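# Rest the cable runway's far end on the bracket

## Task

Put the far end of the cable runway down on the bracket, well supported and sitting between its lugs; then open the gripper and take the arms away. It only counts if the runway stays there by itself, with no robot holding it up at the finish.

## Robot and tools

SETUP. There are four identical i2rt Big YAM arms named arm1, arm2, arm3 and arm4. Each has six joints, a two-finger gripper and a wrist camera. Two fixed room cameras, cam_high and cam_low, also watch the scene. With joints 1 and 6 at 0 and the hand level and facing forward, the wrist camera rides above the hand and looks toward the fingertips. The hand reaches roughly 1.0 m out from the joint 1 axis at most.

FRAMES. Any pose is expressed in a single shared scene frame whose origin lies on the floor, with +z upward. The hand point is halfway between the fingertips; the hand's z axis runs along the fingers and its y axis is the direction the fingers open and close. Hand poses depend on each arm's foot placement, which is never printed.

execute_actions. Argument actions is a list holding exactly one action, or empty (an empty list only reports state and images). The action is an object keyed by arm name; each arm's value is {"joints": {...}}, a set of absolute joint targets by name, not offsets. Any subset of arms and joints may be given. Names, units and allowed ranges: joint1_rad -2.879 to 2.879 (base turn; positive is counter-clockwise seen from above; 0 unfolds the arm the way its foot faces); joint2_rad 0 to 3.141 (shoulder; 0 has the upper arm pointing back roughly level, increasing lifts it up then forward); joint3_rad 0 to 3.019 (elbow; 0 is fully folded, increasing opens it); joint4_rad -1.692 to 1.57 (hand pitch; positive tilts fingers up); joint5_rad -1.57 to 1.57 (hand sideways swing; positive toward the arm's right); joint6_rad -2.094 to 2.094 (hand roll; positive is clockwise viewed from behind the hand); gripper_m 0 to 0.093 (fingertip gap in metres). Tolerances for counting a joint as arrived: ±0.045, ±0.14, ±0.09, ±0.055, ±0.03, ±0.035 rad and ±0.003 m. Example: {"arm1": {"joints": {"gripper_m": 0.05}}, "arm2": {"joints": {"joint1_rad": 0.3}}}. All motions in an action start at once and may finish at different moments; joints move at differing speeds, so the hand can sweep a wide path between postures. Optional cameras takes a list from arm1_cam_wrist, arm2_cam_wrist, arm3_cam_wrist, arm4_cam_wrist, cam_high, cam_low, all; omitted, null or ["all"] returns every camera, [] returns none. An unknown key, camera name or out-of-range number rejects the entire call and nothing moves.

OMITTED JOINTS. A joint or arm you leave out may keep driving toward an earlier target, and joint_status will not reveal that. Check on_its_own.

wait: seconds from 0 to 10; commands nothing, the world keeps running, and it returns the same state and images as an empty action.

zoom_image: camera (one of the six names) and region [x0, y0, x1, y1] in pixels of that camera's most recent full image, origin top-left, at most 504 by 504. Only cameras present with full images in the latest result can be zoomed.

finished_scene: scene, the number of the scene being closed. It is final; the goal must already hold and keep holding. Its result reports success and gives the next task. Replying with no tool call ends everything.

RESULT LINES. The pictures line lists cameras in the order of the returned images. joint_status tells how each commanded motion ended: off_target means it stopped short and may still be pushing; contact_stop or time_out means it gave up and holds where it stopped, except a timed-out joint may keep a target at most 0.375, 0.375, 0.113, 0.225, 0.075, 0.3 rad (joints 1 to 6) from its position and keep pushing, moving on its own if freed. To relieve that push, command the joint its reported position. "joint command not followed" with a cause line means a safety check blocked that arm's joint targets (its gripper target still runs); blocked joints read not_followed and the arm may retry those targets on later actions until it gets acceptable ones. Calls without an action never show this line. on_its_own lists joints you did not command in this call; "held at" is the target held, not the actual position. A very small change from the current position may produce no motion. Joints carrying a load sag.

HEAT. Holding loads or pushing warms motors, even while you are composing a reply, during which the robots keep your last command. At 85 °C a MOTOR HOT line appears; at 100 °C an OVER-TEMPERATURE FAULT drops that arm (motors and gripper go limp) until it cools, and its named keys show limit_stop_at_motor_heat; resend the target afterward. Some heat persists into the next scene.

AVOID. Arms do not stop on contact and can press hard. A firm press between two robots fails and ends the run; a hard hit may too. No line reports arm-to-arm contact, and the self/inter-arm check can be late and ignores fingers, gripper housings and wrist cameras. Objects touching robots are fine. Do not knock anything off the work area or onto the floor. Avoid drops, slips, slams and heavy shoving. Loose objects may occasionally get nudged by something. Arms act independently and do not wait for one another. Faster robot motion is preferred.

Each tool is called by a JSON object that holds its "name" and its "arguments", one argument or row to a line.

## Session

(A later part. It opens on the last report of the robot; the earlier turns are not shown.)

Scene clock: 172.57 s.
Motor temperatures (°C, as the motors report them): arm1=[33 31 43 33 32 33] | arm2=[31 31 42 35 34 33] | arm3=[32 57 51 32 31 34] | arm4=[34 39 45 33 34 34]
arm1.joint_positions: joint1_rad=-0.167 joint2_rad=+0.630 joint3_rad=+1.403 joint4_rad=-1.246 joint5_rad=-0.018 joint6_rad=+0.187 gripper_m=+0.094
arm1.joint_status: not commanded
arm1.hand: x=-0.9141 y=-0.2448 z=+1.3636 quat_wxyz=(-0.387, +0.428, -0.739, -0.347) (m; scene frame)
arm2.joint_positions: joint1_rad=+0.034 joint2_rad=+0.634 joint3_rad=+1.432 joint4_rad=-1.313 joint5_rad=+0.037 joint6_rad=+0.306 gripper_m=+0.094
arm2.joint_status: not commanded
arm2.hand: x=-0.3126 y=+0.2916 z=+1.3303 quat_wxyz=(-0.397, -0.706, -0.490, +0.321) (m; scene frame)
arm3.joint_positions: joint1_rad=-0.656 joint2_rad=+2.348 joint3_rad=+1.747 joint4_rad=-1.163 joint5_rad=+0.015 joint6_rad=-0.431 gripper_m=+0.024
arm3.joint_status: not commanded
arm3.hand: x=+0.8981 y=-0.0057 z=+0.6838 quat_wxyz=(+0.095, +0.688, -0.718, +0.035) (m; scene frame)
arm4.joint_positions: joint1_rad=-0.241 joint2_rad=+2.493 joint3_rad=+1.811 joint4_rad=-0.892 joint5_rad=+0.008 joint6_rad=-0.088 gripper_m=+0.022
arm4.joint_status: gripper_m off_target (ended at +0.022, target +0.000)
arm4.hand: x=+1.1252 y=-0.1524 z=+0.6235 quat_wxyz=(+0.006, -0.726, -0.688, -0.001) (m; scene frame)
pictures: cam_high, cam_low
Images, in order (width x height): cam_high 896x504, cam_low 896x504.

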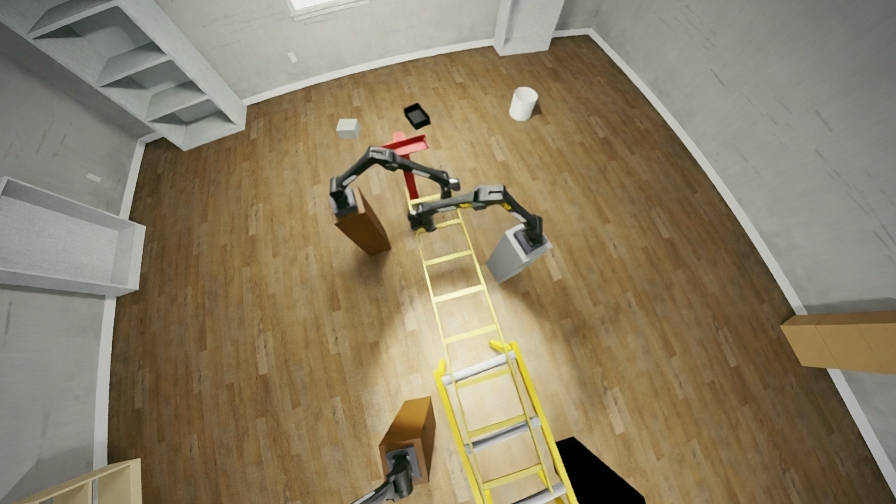

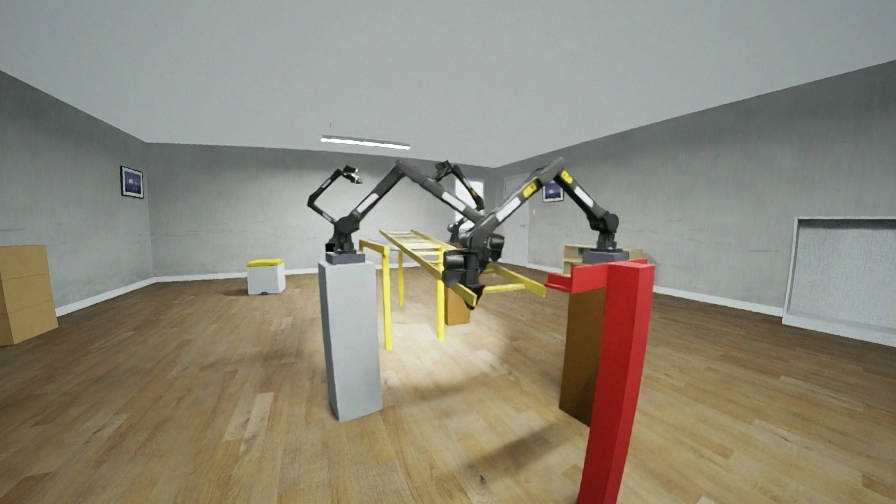

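{"name": "execute_actions", "arguments": {
  "actions": [
    {"arm4": {"joints": {"joint1_rad": -0.25, "joint2_rad": 2.08, "joint3_rad": 1.82, "joint4_rad": -1.3, "gripper_m": 0.0}}, "arm3": {"joints": {"joint1_rad": -0.65, "joint2_rad": 2.1, "joint3_rad": 1.85, "joint4_rad": -1.3, "gripper_m": 0.0}}}
  ],
  "cameras": ["cam_high", "cam_low"]
}}

Scene clock: 181.17 s.
Motor temperatures (°C, as the motors report them): arm1=[33 31 43 33 32 33] | arm2=[31 31 42 35 34 33] | arm3=[32 58 51 32 31 34] | arm4=[34 42 44 33 34 36]
arm1.joint_positions: joint1_rad=-0.167 joint2_rad=+0.630 joint3_rad=+1.403 joint4_rad=-1.246 joint5_rad=-0.018 joint6_rad=+0.187 gripper_m=+0.094
arm1.joint_status: not commanded
arm1.hand: x=-0.9141 y=-0.2448 z=+1.3636 quat_wxyz=(-0.387, +0.428, -0.739, -0.347) (m; scene frame)
arm2.joint_positions: joint1_rad=+0.034 joint2_rad=+0.634 joint3_rad=+1.432 joint4_rad=-1.313 joint5_rad=+0.037 joint6_rad=+0.306 gripper_m=+0.094
arm2.joint_status: not commanded
arm2.hand: x=-0.3126 y=+0.2916 z=+1.3303 quat_wxyz=(-0.397, -0.706, -0.490, +0.321) (m; scene frame)
arm3.joint_positions: joint1_rad=-0.651 joint2_rad=+2.147 joint3_rad=+1.786 joint4_rad=-1.285 joint5_rad=+0.012 joint6_rad=-0.434 gripper_m=+0.024
arm3.joint_status: gripper_m off_target (ended at +0.024, target +0.000); the others done
arm3.hand: x=+0.9057 y=+0.0150 z=+0.8192 quat_wxyz=(+0.040, +0.694, -0.719, +0.015) (m; scene frame)
arm4.joint_positions: joint1_rad=-0.235 joint2_rad=+2.202 joint3_rad=+1.785 joint4_rad=-1.228 joint5_rad=-0.008 joint6_rad=-0.112 gripper_m=+0.021
arm4.joint_status: joint4_rad time_out (moved -0.337 of -0.408); gripper_m off_target (ended at +0.021, target +0.000); the others done
arm4.on_its_own: joint4_rad reads -1.228 and still pushes toward -1.300 since a time_out
arm4.hand: x=+1.1355 y=-0.1252 z=+0.8018 quat_wxyz=(+0.021, -0.715, -0.698, -0.034) (m; scene frame)
pictures: cam_high, cam_low
Images, in order (width x height): cam_high 896x504, cam_low 896x504.

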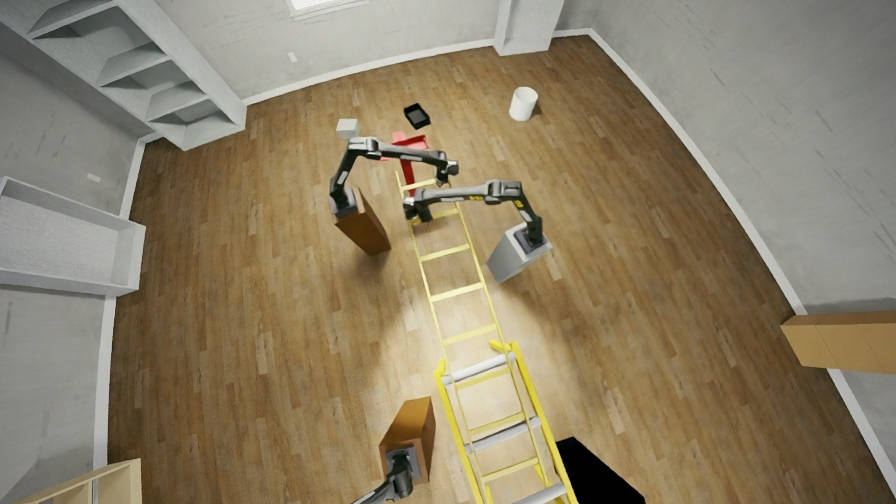

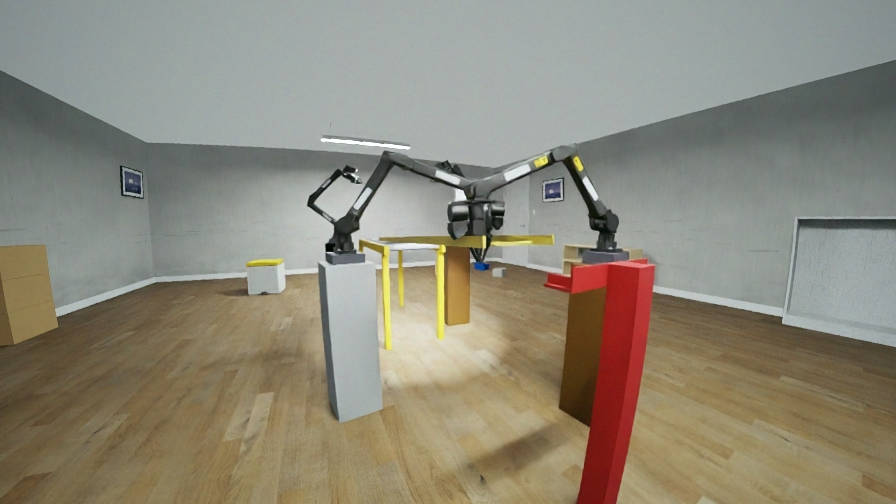

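{"name": "execute_actions", "arguments": {
  "actions": [
    {"arm4": {"joints": {"joint1_rad": 0.0, "joint2_rad": 2.1, "joint3_rad": 1.82, "joint4_rad": -1.25, "joint6_rad": 0.12, "gripper_m": 0.0}}, "arm3": {"joints": {"joint1_rad": -0.87, "joint2_rad": 2.28, "joint3_rad": 2.12, "joint4_rad": -1.4, "joint6_rad": -0.65, "gripper_m": 0.0}}}
  ],
  "cameras": ["cam_high", "cam_low"]
}}

Scene clock: 195.93 s.
Motor temperatures (°C, as the motors report them): arm1=[33 31 44 33 32 33] | arm2=[31 31 42 35 34 33] | arm3=[32 55 52 32 31 34] | arm4=[34 49 46 33 34 38]
arm1.joint_positions: joint1_rad=-0.167 joint2_rad=+0.630 joint3_rad=+1.403 joint4_rad=-1.246 joint5_rad=-0.018 joint6_rad=+0.187 gripper_m=+0.094
arm1.joint_status: not commanded
arm1.hand: x=-0.9141 y=-0.2448 z=+1.3636 quat_wxyz=(-0.387, +0.428, -0.739, -0.347) (m; scene frame)
arm2.joint_positions: joint1_rad=+0.034 joint2_rad=+0.634 joint3_rad=+1.432 joint4_rad=-1.313 joint5_rad=+0.037 joint6_rad=+0.306 gripper_m=+0.094
arm2.joint_status: not commanded
arm2.hand: x=-0.3126 y=+0.2916 z=+1.3303 quat_wxyz=(-0.397, -0.706, -0.490, +0.321) (m; scene frame)
arm3.joint_positions: joint1_rad=-0.840 joint2_rad=+2.356 joint3_rad=+2.104 joint4_rad=-1.353 joint5_rad=-0.014 joint6_rad=-0.626 gripper_m=+0.024
arm3.joint_status: gripper_m off_target (ended at +0.024, target +0.000); the others done
arm3.hand: x=+1.0474 y=+0.0130 z=+0.7955 quat_wxyz=(+0.025, +0.694, -0.719, -0.007) (m; scene frame)
arm4.joint_positions: joint1_rad=-0.010 joint2_rad=+2.240 joint3_rad=+1.770 joint4_rad=-1.199 joint5_rad=-0.003 joint6_rad=+0.110 gripper_m=+0.021
arm4.joint_status: gripper_m off_target (ended at +0.021, target +0.000); the others done
arm4.hand: x=+1.2758 y=-0.1238 z=+0.7734 quat_wxyz=(+0.038, -0.714, -0.699, -0.034) (m; scene frame)
pictures: cam_high, cam_low
Images, in order (width x height): cam_high 896x504, cam_low 896x504.

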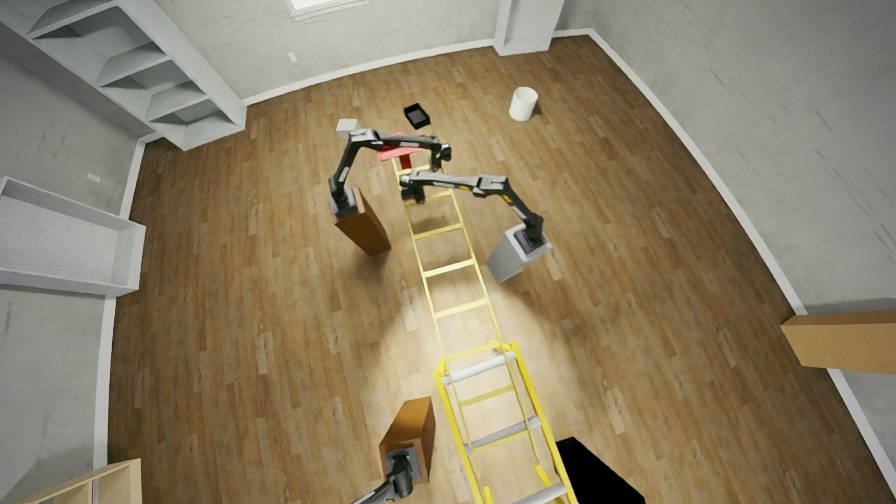

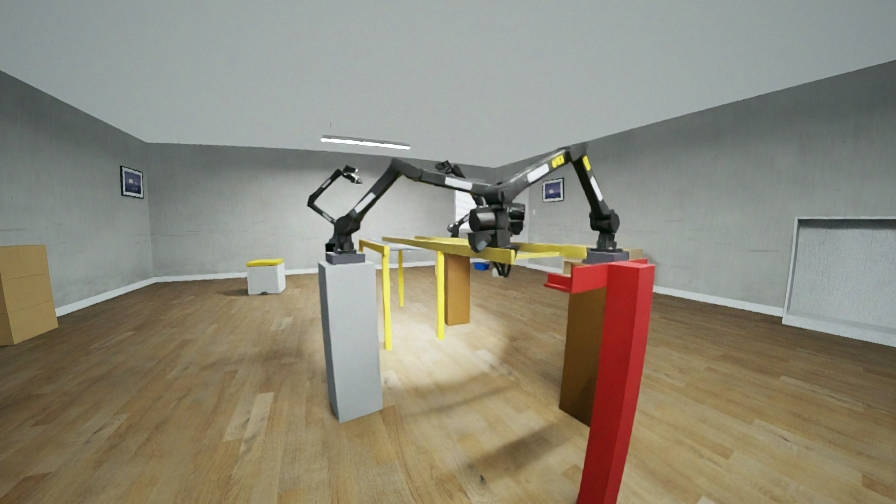

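{"name": "zoom_image", "arguments": {
  "camera": "cam_high",
  "region": [320, 110, 520, 250]
}}

Region (320, 110, 520, 250) of cam_high's 896x504 image, scaled by 2.520, with more detail than that image has; it fills the top 353 rows of this view, and the rest is white.

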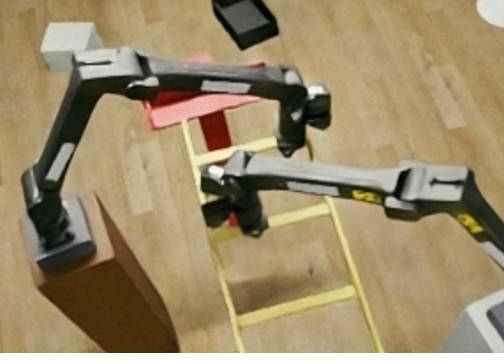

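{"name": "execute_actions", "arguments": {
  "actions": [
    {"arm4": {"joints": {"joint1_rad": 0.0, "joint2_rad": 1.92, "joint3_rad": 1.6, "joint4_rad": -1.25, "joint6_rad": 0.12, "gripper_m": 0.0}}, "arm3": {"joints": {"joint1_rad": -0.785, "joint2_rad": 2.34, "joint3_rad": 2.28, "joint4_rad": -1.49, "joint6_rad": -0.57, "gripper_m": 0.0}}}
  ],
  "cameras": ["cam_high", "cam_low"]
}}

{"name": "zoom_image", "arguments": {
  "camera": "cam_high",
  "region": [320, 110, 520, 250]
}}

Scene clock: 215.33 s.
Motor temperatures (°C, as the motors report them): arm1=[33 31 44 33 32 33] | arm2=[31 31 43 35 34 33] | arm3=[32 57 50 32 31 34] | arm4=[34 57 48 33 34 36]
arm1.joint_positions: joint1_rad=-0.167 joint2_rad=+0.630 joint3_rad=+1.403 joint4_rad=-1.246 joint5_rad=-0.018 joint6_rad=+0.187 gripper_m=+0.094
arm1.joint_status: not commanded
arm1.hand: x=-0.9141 y=-0.2448 z=+1.3636 quat_wxyz=(-0.387, +0.428, -0.739, -0.347) (m; scene frame)
arm2.joint_positions: joint1_rad=+0.034 joint2_rad=+0.634 joint3_rad=+1.432 joint4_rad=-1.313 joint5_rad=+0.037 joint6_rad=+0.306 gripper_m=+0.094
arm2.joint_status: not commanded
arm2.hand: x=-0.3126 y=+0.2916 z=+1.3303 quat_wxyz=(-0.397, -0.706, -0.490, +0.321) (m; scene frame)
arm3.joint_positions: joint1_rad=-0.766 joint2_rad=+2.400 joint3_rad=+2.237 joint4_rad=-1.420 joint5_rad=-0.003 joint6_rad=-0.583 gripper_m=+0.024
arm3.joint_status: joint4_rad time_out (moved -0.067 of -0.137); gripper_m off_target (ended at +0.024, target +0.000); the others done
arm3.on_its_own: joint4_rad reads -1.420 and still pushes toward -1.490 since a time_out
arm3.hand: x=+1.0190 y=+0.0606 z=+0.8153 quat_wxyz=(+0.013, +0.706, -0.708, -0.003) (m; scene frame)
arm4.joint_positions: joint1_rad=-0.041 joint2_rad=+2.090 joint3_rad=+1.568 joint4_rad=-1.183 joint5_rad=+0.008 joint6_rad=+0.046 gripper_m=+0.021
arm4.joint_status: joint2_rad time_out (moved -0.150 of -0.320); joint4_rad time_out (moved +0.016 of -0.051); joint6_rad time_out (moved -0.064 of +0.010); gripper_m off_target (ended at +0.021, target +0.000); the others done
arm4.on_its_own: joint2_rad reads +2.090 and still pushes toward +1.920 since a time_out; joint4_rad reads -1.183 and still pushes toward -1.250 since a time_out; joint6_rad reads +0.046 and still pushes toward +0.120 since a time_out
arm4.hand: x=+1.2511 y=-0.0659 z=+0.7972 quat_wxyz=(+0.054, -0.701, -0.710, -0.044) (m; scene frame)
pictures: cam_high, cam_low
Images, in order (width x height): cam_high 896x504, cam_low 896x504.

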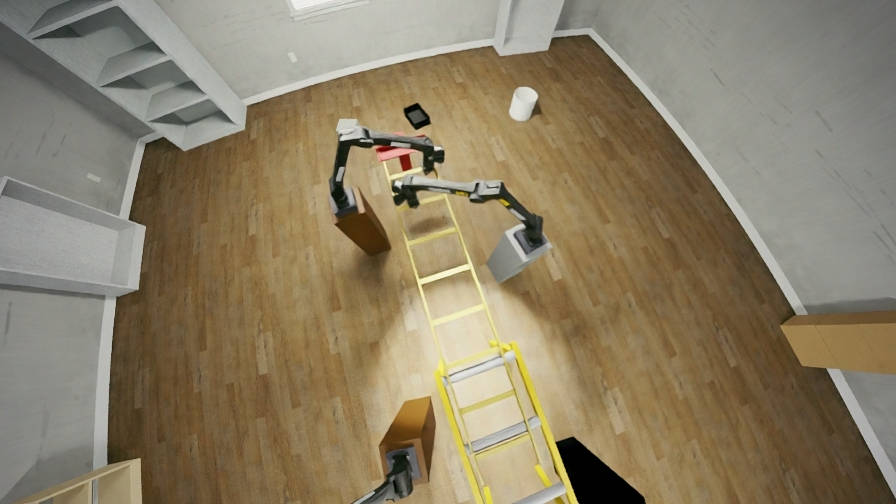

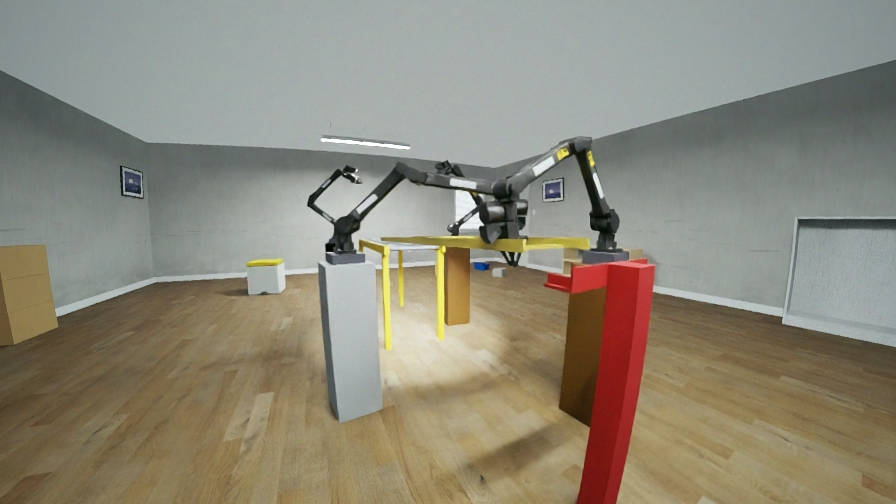

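Region (320, 110, 520, 250) of cam_high's 896x504 image, scaled by 2.520, with more detail than that image has; it fills the top 353 rows of this view, and the rest is white.

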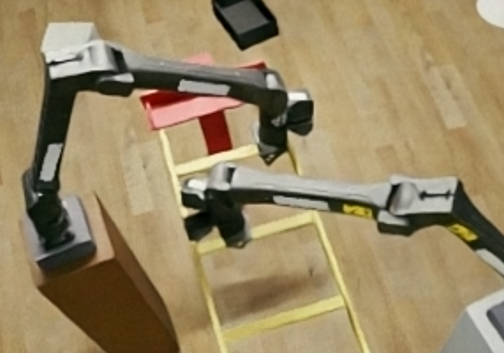

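{"name": "execute_actions", "arguments": {
  "actions": [
    {"arm4": {"joints": {"joint1_rad": 0.12, "joint2_rad": 1.95, "joint3_rad": 1.58, "joint4_rad": -1.2, "joint6_rad": 0.21, "gripper_m": 0.0}}, "arm3": {"joints": {"joint1_rad": -0.87, "joint2_rad": 2.72, "joint3_rad": 2.86, "joint4_rad": -1.65, "joint6_rad": -0.68, "gripper_m": 0.0}}}
  ],
  "cameras": ["cam_high", "cam_low"]
}}

{"name": "zoom_image", "arguments": {
  "camera": "cam_high",
  "region": [320, 110, 520, 250]
}}

Scene clock: 238.63 s.
Motor temperatures (°C, as the motors report them): arm1=[33 31 45 33 32 33] | arm2=[31 31 43 35 34 33] | arm3=[32 58 52 32 31 34] | arm4=[34 62 47 34 34 36]
arm1.joint_positions: joint1_rad=-0.167 joint2_rad=+0.630 joint3_rad=+1.403 joint4_rad=-1.246 joint5_rad=-0.018 joint6_rad=+0.187 gripper_m=+0.094
arm1.joint_status: not commanded
arm1.hand: x=-0.9141 y=-0.2448 z=+1.3636 quat_wxyz=(-0.387, +0.428, -0.739, -0.347) (m; scene frame)
arm2.joint_positions: joint1_rad=+0.034 joint2_rad=+0.634 joint3_rad=+1.432 joint4_rad=-1.313 joint5_rad=+0.037 joint6_rad=+0.306 gripper_m=+0.094
arm2.joint_status: not commanded
arm2.hand: x=-0.3126 y=+0.2916 z=+1.3303 quat_wxyz=(-0.397, -0.706, -0.490, +0.321) (m; scene frame)
arm3.joint_positions: joint1_rad=-0.850 joint2_rad=+2.720 joint3_rad=+2.804 joint4_rad=-1.611 joint5_rad=-0.010 joint6_rad=-0.679 gripper_m=+0.024
arm3.joint_status: gripper_m off_target (ended at +0.024, target +0.000); the others done
arm3.hand: x=+1.1076 y=+0.0773 z=+0.7955 quat_wxyz=(-0.015, +0.710, -0.704, -0.011) (m; scene frame)
arm4.joint_positions: joint1_rad=+0.115 joint2_rad=+2.108 joint3_rad=+1.531 joint4_rad=-1.136 joint5_rad=+0.004 joint6_rad=+0.192 gripper_m=+0.021
arm4.joint_status: joint2_rad time_out (moved +0.018 of -0.140); joint4_rad time_out (moved +0.047 of -0.017); gripper_m off_target (ended at +0.021, target +0.000); the others done
arm4.on_its_own: joint2_rad reads +2.108 and still pushes toward +1.950 since a time_out; joint4_rad reads -1.136 and still pushes toward -1.200 since a time_out
arm4.hand: x=+1.3377 y=-0.0467 z=+0.7755 quat_wxyz=(+0.062, -0.697, -0.713, -0.039) (m; scene frame)
pictures: cam_high, cam_low
Images, in order (width x height): cam_high 896x504, cam_low 896x504.

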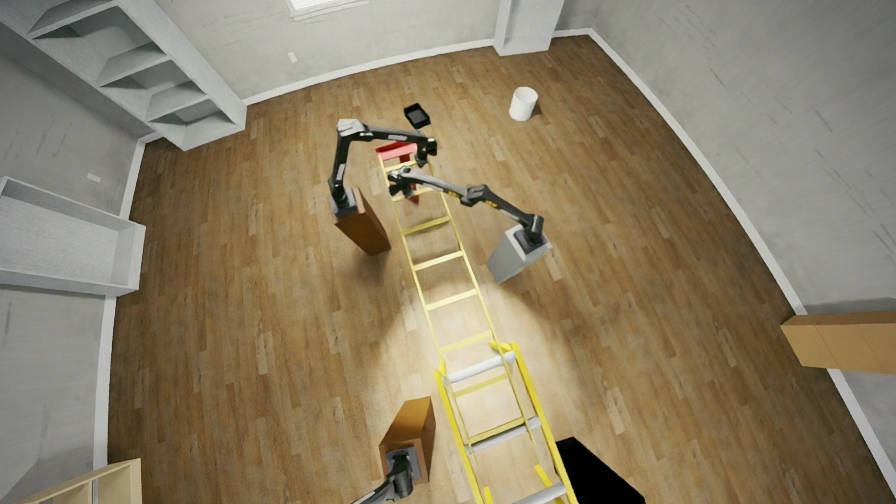

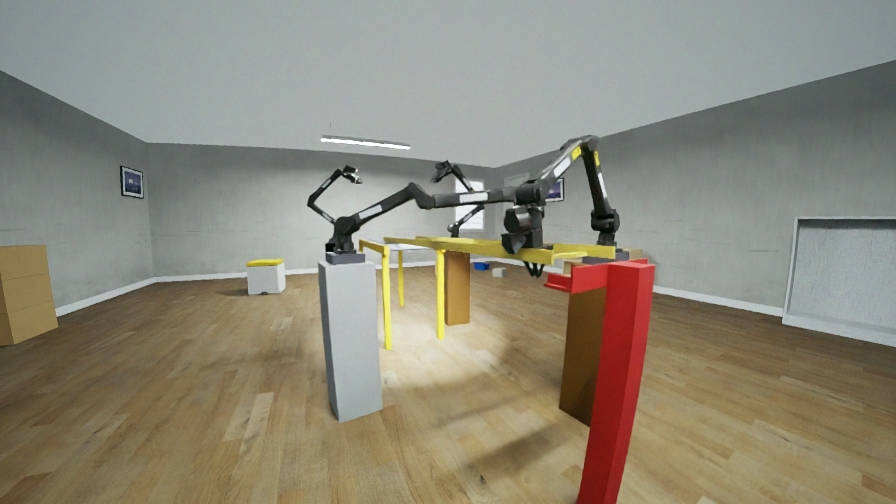

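Region (320, 110, 520, 250) of cam_high's 896x504 image, scaled by 2.520, with more detail than that image has; it fills the top 353 rows of this view, and the rest is white.

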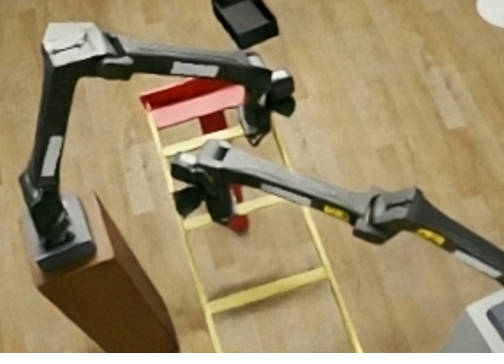

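{"name": "execute_actions", "arguments": {
  "actions": [
    {"arm4": {"joints": {"joint1_rad": 0.29, "joint2_rad": 2.0, "joint3_rad": 1.6, "joint4_rad": -1.17, "joint6_rad": 0.37, "gripper_m": 0.0}}, "arm3": {"joints": {"gripper_m": 0.093}}}
  ],
  "cameras": ["cam_high", "cam_low"]
}}

{"name": "zoom_image", "arguments": {
  "camera": "cam_high",
  "region": [320, 110, 520, 250]
}}

Scene clock: 251.20 s.
Motor temperatures (°C, as the motors report them): arm1=[33 31 45 33 32 33] | arm2=[31 31 43 35 34 33] | arm3=[32 58 54 32 31 33] | arm4=[34 64 48 34 34 36]
arm1.joint_positions: joint1_rad=-0.167 joint2_rad=+0.630 joint3_rad=+1.403 joint4_rad=-1.246 joint5_rad=-0.018 joint6_rad=+0.187 gripper_m=+0.094
arm1.joint_status: not commanded
arm1.hand: x=-0.9141 y=-0.2448 z=+1.3636 quat_wxyz=(-0.387, +0.428, -0.739, -0.347) (m; scene frame)
arm2.joint_positions: joint1_rad=+0.034 joint2_rad=+0.634 joint3_rad=+1.432 joint4_rad=-1.313 joint5_rad=+0.037 joint6_rad=+0.306 gripper_m=+0.094
arm2.joint_status: not commanded
arm2.hand: x=-0.3126 y=+0.2916 z=+1.3303 quat_wxyz=(-0.397, -0.706, -0.490, +0.321) (m; scene frame)
arm3.joint_positions: joint1_rad=-0.874 joint2_rad=+2.722 joint3_rad=+2.824 joint4_rad=-1.639 joint5_rad=+0.002 joint6_rad=-0.690 gripper_m=+0.093
arm3.joint_status: all done
arm3.hand: x=+1.1221 y=+0.0618 z=+0.8017 quat_wxyz=(-0.011, +0.705, -0.709, -0.004) (m; scene frame)
arm4.joint_positions: joint1_rad=+0.293 joint2_rad=+2.155 joint3_rad=+1.523 joint4_rad=-1.130 joint5_rad=+0.008 joint6_rad=+0.350 gripper_m=+0.021
arm4.joint_status: joint2_rad time_out (moved +0.047 of -0.108); gripper_m off_target (ended at +0.021, target +0.000); the others done
arm4.on_its_own: joint2_rad reads +2.155 and still pushes toward +2.000 since a time_out
arm4.hand: x=+1.4283 y=-0.0076 z=+0.7481 quat_wxyz=(+0.090, -0.688, -0.719, -0.037) (m; scene frame)
pictures: cam_high, cam_low
Images, in order (width x height): cam_high 896x504, cam_low 896x504.

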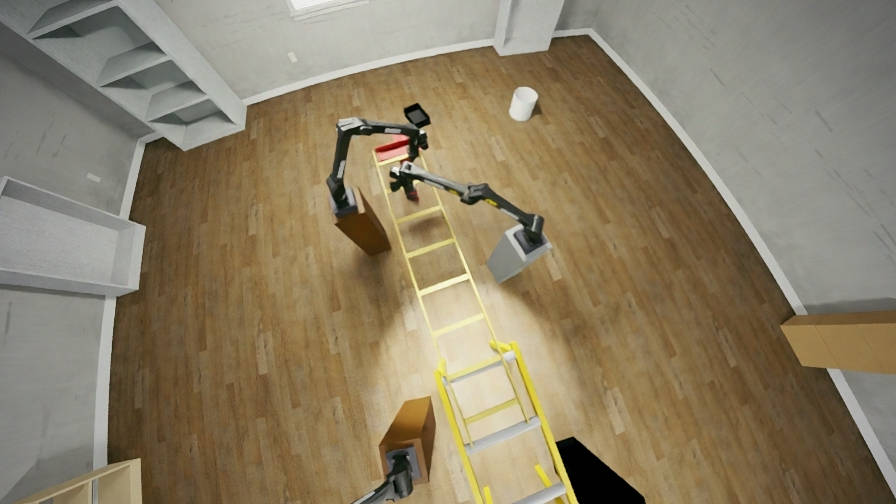

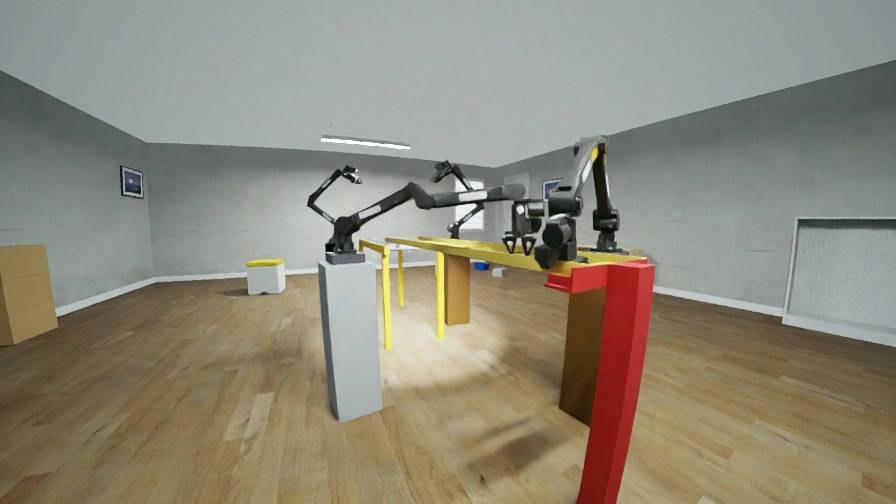

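Region (320, 110, 520, 250) of cam_high's 896x504 image, scaled by 2.520, with more detail than that image has; it fills the top 353 rows of this view, and the rest is white.

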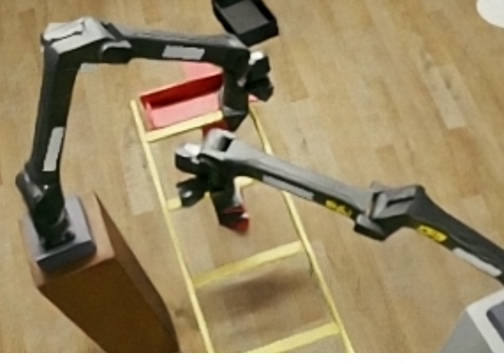

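{"name": "execute_actions", "arguments": {
  "actions": [
    {"arm4": {"joints": {"joint1_rad": 0.27, "joint2_rad": 2.0, "joint3_rad": 1.9, "joint4_rad": -1.4, "joint6_rad": 0.35, "gripper_m": 0.0}}}
  ],
  "cameras": ["cam_high", "cam_low"]
}}

{"name": "zoom_image", "arguments": {
  "camera": "cam_high",
  "region": [320, 110, 520, 250]
}}

Scene clock: 259.60 s.
Motor temperatures (°C, as the motors report them): arm1=[33 31 45 33 32 33] | arm2=[31 31 44 35 34 33] | arm3=[32 58 54 32 31 33] | arm4=[34 65 53 34 34 35]
arm1.joint_positions: joint1_rad=-0.167 joint2_rad=+0.630 joint3_rad=+1.403 joint4_rad=-1.246 joint5_rad=-0.018 joint6_rad=+0.187 gripper_m=+0.094
arm1.joint_status: not commanded
arm1.hand: x=-0.9141 y=-0.2448 z=+1.3636 quat_wxyz=(-0.387, +0.428, -0.739, -0.347) (m; scene frame)
arm2.joint_positions: joint1_rad=+0.034 joint2_rad=+0.634 joint3_rad=+1.432 joint4_rad=-1.313 joint5_rad=+0.037 joint6_rad=+0.306 gripper_m=+0.094
arm2.joint_status: not commanded
arm2.hand: x=-0.3126 y=+0.2916 z=+1.3303 quat_wxyz=(-0.397, -0.706, -0.490, +0.321) (m; scene frame)
arm3.joint_positions: joint1_rad=-0.874 joint2_rad=+2.722 joint3_rad=+2.824 joint4_rad=-1.639 joint5_rad=+0.002 joint6_rad=-0.690 gripper_m=+0.093
arm3.joint_status: not commanded
arm3.hand: x=+1.1221 y=+0.0618 z=+0.8017 quat_wxyz=(-0.011, +0.705, -0.709, -0.004) (m; scene frame)
arm4.joint_positions: joint1_rad=+0.261 joint2_rad=+2.159 joint3_rad=+1.747 joint4_rad=-1.350 joint5_rad=-0.015 joint6_rad=+0.345 gripper_m=+0.021
arm4.joint_status: joint2_rad time_out (moved +0.004 of -0.155); joint3_rad time_out (moved +0.224 of +0.377); gripper_m off_target (ended at +0.021, target +0.000); the others done
arm4.on_its_own: joint2_rad reads +2.159 and still pushes toward +2.000 since a time_out; joint3_rad reads +1.747 and still pushes toward +1.860 since a time_out
arm4.hand: x=+1.4304 y=-0.0531 z=+0.8194 quat_wxyz=(+0.085, -0.699, -0.708, -0.049) (m; scene frame)
pictures: cam_high, cam_low
Images, in order (width x height): cam_high 896x504, cam_low 896x504.

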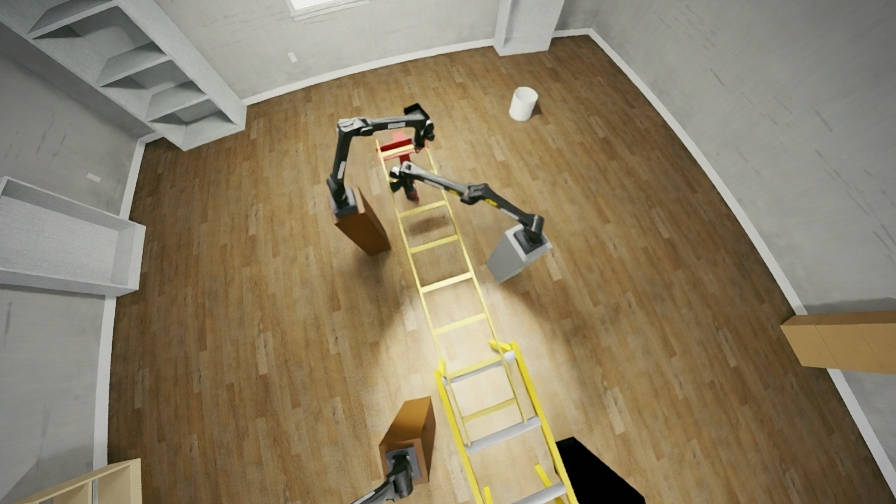

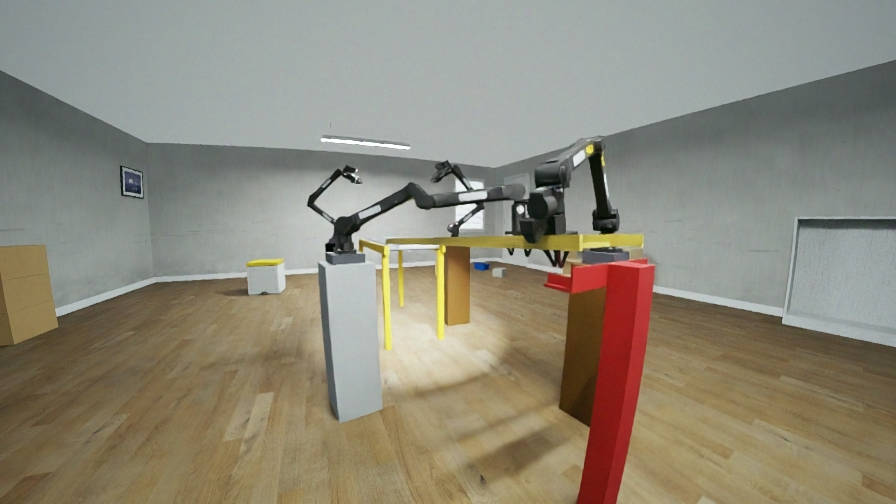

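Region (320, 110, 520, 250) of cam_high's 896x504 image, scaled by 2.520, with more detail than that image has; it fills the top 353 rows of this view, and the rest is white.

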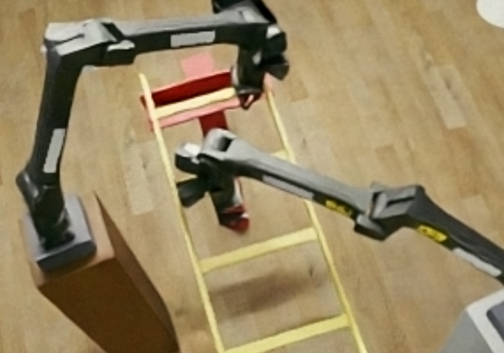

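{"name": "execute_actions", "arguments": {
  "actions": [
    {"arm4": {"joints": {"joint1_rad": 0.26, "joint2_rad": 2.15, "joint3_rad": 2.05, "joint4_rad": -1.45, "joint6_rad": 0.35, "gripper_m": 0.0}}}
  ],
  "cameras": ["cam_high", "cam_low"]
}}

{"name": "zoom_image", "arguments": {
  "camera": "cam_high",
  "region": [320, 110, 520, 250]
}}

Scene clock: 268.07 s.
Motor temperatures (°C, as the motors report them): arm1=[33 31 46 33 32 33] | arm2=[31 31 44 35 34 33] | arm3=[32 58 54 32 31 33] | arm4=[34 67 58 34 34 35]
arm1.joint_positions: joint1_rad=-0.167 joint2_rad=+0.630 joint3_rad=+1.403 joint4_rad=-1.246 joint5_rad=-0.018 joint6_rad=+0.187 gripper_m=+0.094
arm1.joint_status: not commanded
arm1.hand: x=-0.9141 y=-0.2448 z=+1.3636 quat_wxyz=(-0.387, +0.428, -0.739, -0.347) (m; scene frame)
arm2.joint_positions: joint1_rad=+0.034 joint2_rad=+0.634 joint3_rad=+1.432 joint4_rad=-1.313 joint5_rad=+0.037 joint6_rad=+0.306 gripper_m=+0.094
arm2.joint_status: not commanded
arm2.hand: x=-0.3126 y=+0.2916 z=+1.3303 quat_wxyz=(-0.397, -0.706, -0.490, +0.321) (m; scene frame)
arm3.joint_positions: joint1_rad=-0.874 joint2_rad=+2.722 joint3_rad=+2.824 joint4_rad=-1.639 joint5_rad=+0.002 joint6_rad=-0.690 gripper_m=+0.093
arm3.joint_status: not commanded
arm3.hand: x=+1.1221 y=+0.0618 z=+0.8017 quat_wxyz=(-0.011, +0.705, -0.709, -0.004) (m; scene frame)
arm4.joint_positions: joint1_rad=+0.250 joint2_rad=+2.290 joint3_rad=+1.893 joint4_rad=-1.380 joint5_rad=-0.002 joint6_rad=+0.361 gripper_m=+0.021
arm4.joint_status: joint2_rad time_out (moved +0.131 of -0.009); joint3_rad time_out (moved +0.146 of +0.303); joint4_rad time_out (moved -0.029 of -0.100); gripper_m off_target (ended at +0.021, target +0.000); the others done
arm4.on_its_own: joint2_rad reads +2.290 and still pushes toward +2.150 since a time_out; joint3_rad reads +1.893 and still pushes toward +2.005 since a time_out; joint4_rad reads -1.380 and still pushes toward -1.450 since a time_out
arm4.hand: x=+1.4336 y=-0.0863 z=+0.7877 quat_wxyz=(+0.095, -0.707, -0.699, -0.046) (m; scene frame)
pictures: cam_high, cam_low
Images, in order (width x height): cam_high 896x504, cam_low 896x504.

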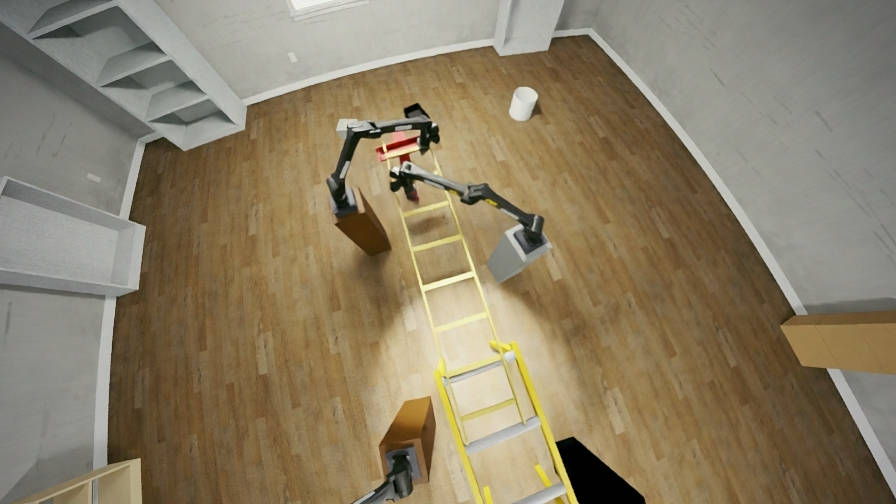

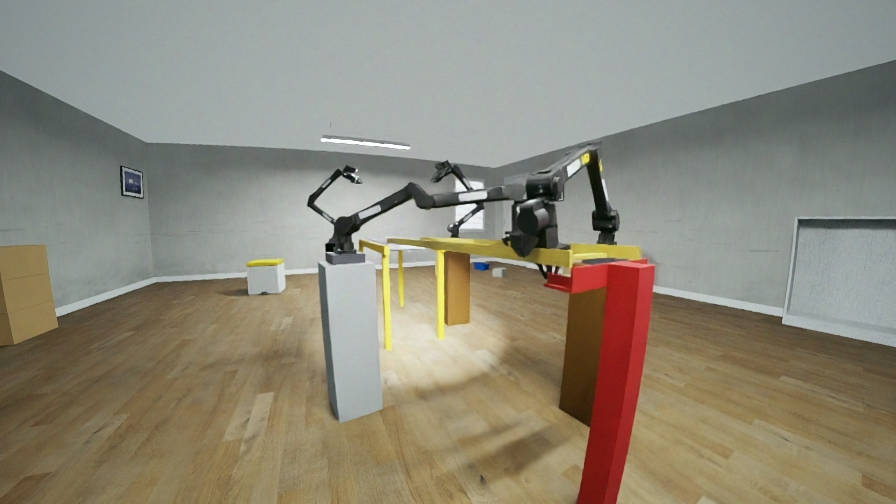

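Region (320, 110, 520, 250) of cam_high's 896x504 image, scaled by 2.520, with more detail than that image has; it fills the top 353 rows of this view, and the rest is white.

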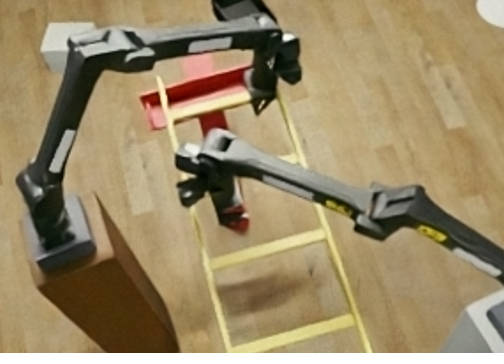

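{"name": "execute_actions", "arguments": {
  "actions": [
    {"arm4": {"joints": {"joint1_rad": 0.25, "joint2_rad": 2.34, "joint3_rad": 1.89, "joint4_rad": -1.3, "joint6_rad": 0.36, "gripper_m": 0.0}}}
  ],
  "cameras": []
}}

{"name": "execute_actions", "arguments": {
  "actions": [
    {"arm4": {"joints": {"gripper_m": 0.093}}}
  ],
  "cameras": ["cam_high", "cam_low"]
}}

{"name": "zoom_image", "arguments": {
  "camera": "cam_high",
  "region": [320, 110, 520, 250]
}}

Scene clock: 276.37 s.
Motor temperatures (°C, as the motors report them): arm1=[33 31 46 33 32 33] | arm2=[31 31 44 35 34 33] | arm3=[32 58 54 32 31 33] | arm4=[34 67 58 34 34 35]
arm1.joint_positions: joint1_rad=-0.167 joint2_rad=+0.630 joint3_rad=+1.403 joint4_rad=-1.246 joint5_rad=-0.018 joint6_rad=+0.187 gripper_m=+0.094
arm1.joint_status: not commanded
arm1.hand: x=-0.9141 y=-0.2448 z=+1.3636 quat_wxyz=(-0.387, +0.428, -0.739, -0.347) (m; scene frame)
arm2.joint_positions: joint1_rad=+0.034 joint2_rad=+0.634 joint3_rad=+1.432 joint4_rad=-1.313 joint5_rad=+0.037 joint6_rad=+0.306 gripper_m=+0.094
arm2.joint_status: not commanded
arm2.hand: x=-0.3126 y=+0.2916 z=+1.3303 quat_wxyz=(-0.397, -0.706, -0.490, +0.321) (m; scene frame)
arm3.joint_positions: joint1_rad=-0.874 joint2_rad=+2.722 joint3_rad=+2.824 joint4_rad=-1.639 joint5_rad=+0.002 joint6_rad=-0.690 gripper_m=+0.093
arm3.joint_status: not commanded
arm3.hand: x=+1.1221 y=+0.0618 z=+0.8017 quat_wxyz=(-0.011, +0.705, -0.709, -0.004) (m; scene frame)
arm4.joint_positions: joint1_rad=+0.250 joint2_rad=+2.294 joint3_rad=+1.881 joint4_rad=-1.365 joint5_rad=-0.003 joint6_rad=+0.361 gripper_m=+0.021
arm4.joint_status: joint4_rad time_out (moved +0.015 of +0.080); gripper_m off_target (ended at +0.021, target +0.000); the others done
arm4.on_its_own: joint4_rad reads -1.365 and still pushes toward -1.300 since a time_out
arm4.hand: x=+1.4332 y=-0.0851 z=+0.7813 quat_wxyz=(+0.095, -0.707, -0.699, -0.046) (m; scene frame)
pictures: none
No camera images: the call's "cameras" was empty. Leave "cameras" out to get every camera's image.

not run: a stop came earlier in this reply.

Region (320, 110, 520, 250) of cam_high's 896x504 image, scaled by 2.520, with more detail than that image has; it fills the top 353 rows of this view, and the rest is white.

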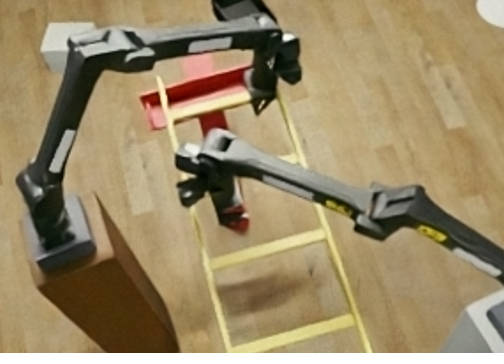

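{"name": "execute_actions", "arguments": {
  "actions": [
    {"arm4": {"joints": {"gripper_m": 0.093, "joint4_rad": -1.365}}}
  ],
  "cameras": ["cam_high", "cam_low"]
}}

{"name": "zoom_image", "arguments": {
  "camera": "cam_high",
  "region": [320, 110, 520, 250]
}}

Scene clock: 287.63 s.
Motor temperatures (°C, as the motors report them): arm1=[33 31 46 33 32 33] | arm2=[31 31 44 35 34 33] | arm3=[32 59 54 32 31 33] | arm4=[34 61 52 34 34 35]
arm1.joint_positions: joint1_rad=-0.167 joint2_rad=+0.630 joint3_rad=+1.403 joint4_rad=-1.246 joint5_rad=-0.018 joint6_rad=+0.187 gripper_m=+0.094
arm1.joint_status: not commanded
arm1.hand: x=-0.9141 y=-0.2448 z=+1.3636 quat_wxyz=(-0.387, +0.428, -0.739, -0.347) (m; scene frame)
arm2.joint_positions: joint1_rad=+0.034 joint2_rad=+0.634 joint3_rad=+1.432 joint4_rad=-1.313 joint5_rad=+0.037 joint6_rad=+0.306 gripper_m=+0.094
arm2.joint_status: not commanded
arm2.hand: x=-0.3126 y=+0.2916 z=+1.3303 quat_wxyz=(-0.397, -0.706, -0.490, +0.321) (m; scene frame)
arm3.joint_positions: joint1_rad=-0.874 joint2_rad=+2.722 joint3_rad=+2.824 joint4_rad=-1.639 joint5_rad=+0.002 joint6_rad=-0.690 gripper_m=+0.093
arm3.joint_status: not commanded
arm3.hand: x=+1.1221 y=+0.0618 z=+0.8017 quat_wxyz=(-0.011, +0.705, -0.709, -0.004) (m; scene frame)
arm4.joint_positions: joint1_rad=+0.237 joint2_rad=+2.295 joint3_rad=+1.881 joint4_rad=-1.388 joint5_rad=+0.025 joint6_rad=+0.349 gripper_m=+0.093
arm4.joint_status: all done
arm4.hand: x=+1.4192 y=-0.0842 z=+0.7823 quat_wxyz=(+0.110, -0.705, -0.699, -0.040) (m; scene frame)
pictures: cam_high, cam_low
Images, in order (width x height): cam_high 896x504, cam_low 896x504.

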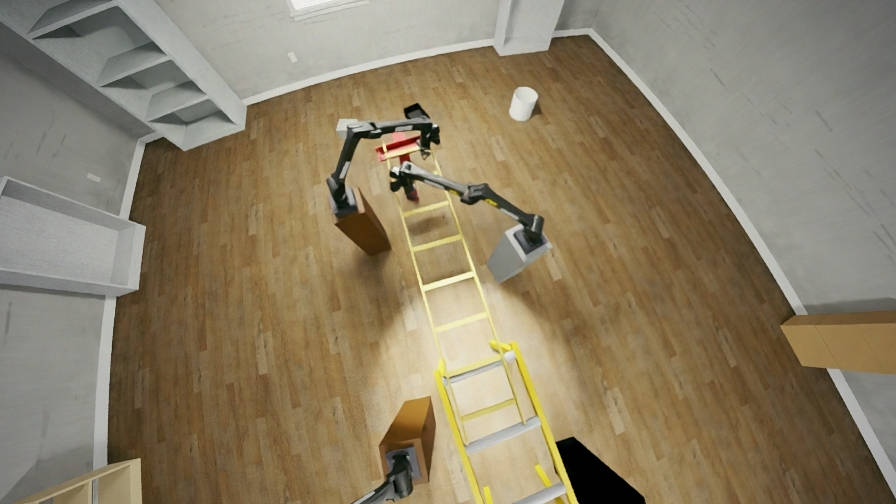

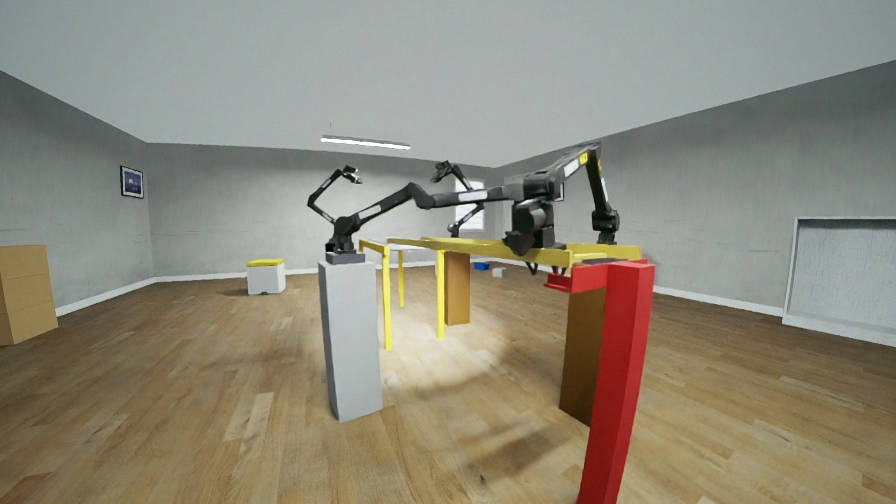

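Region (320, 110, 520, 250) of cam_high's 896x504 image, scaled by 2.520, with more detail than that image has; it fills the top 353 rows of this view, and the rest is white.

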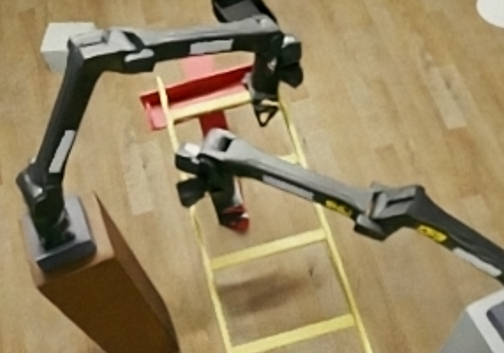

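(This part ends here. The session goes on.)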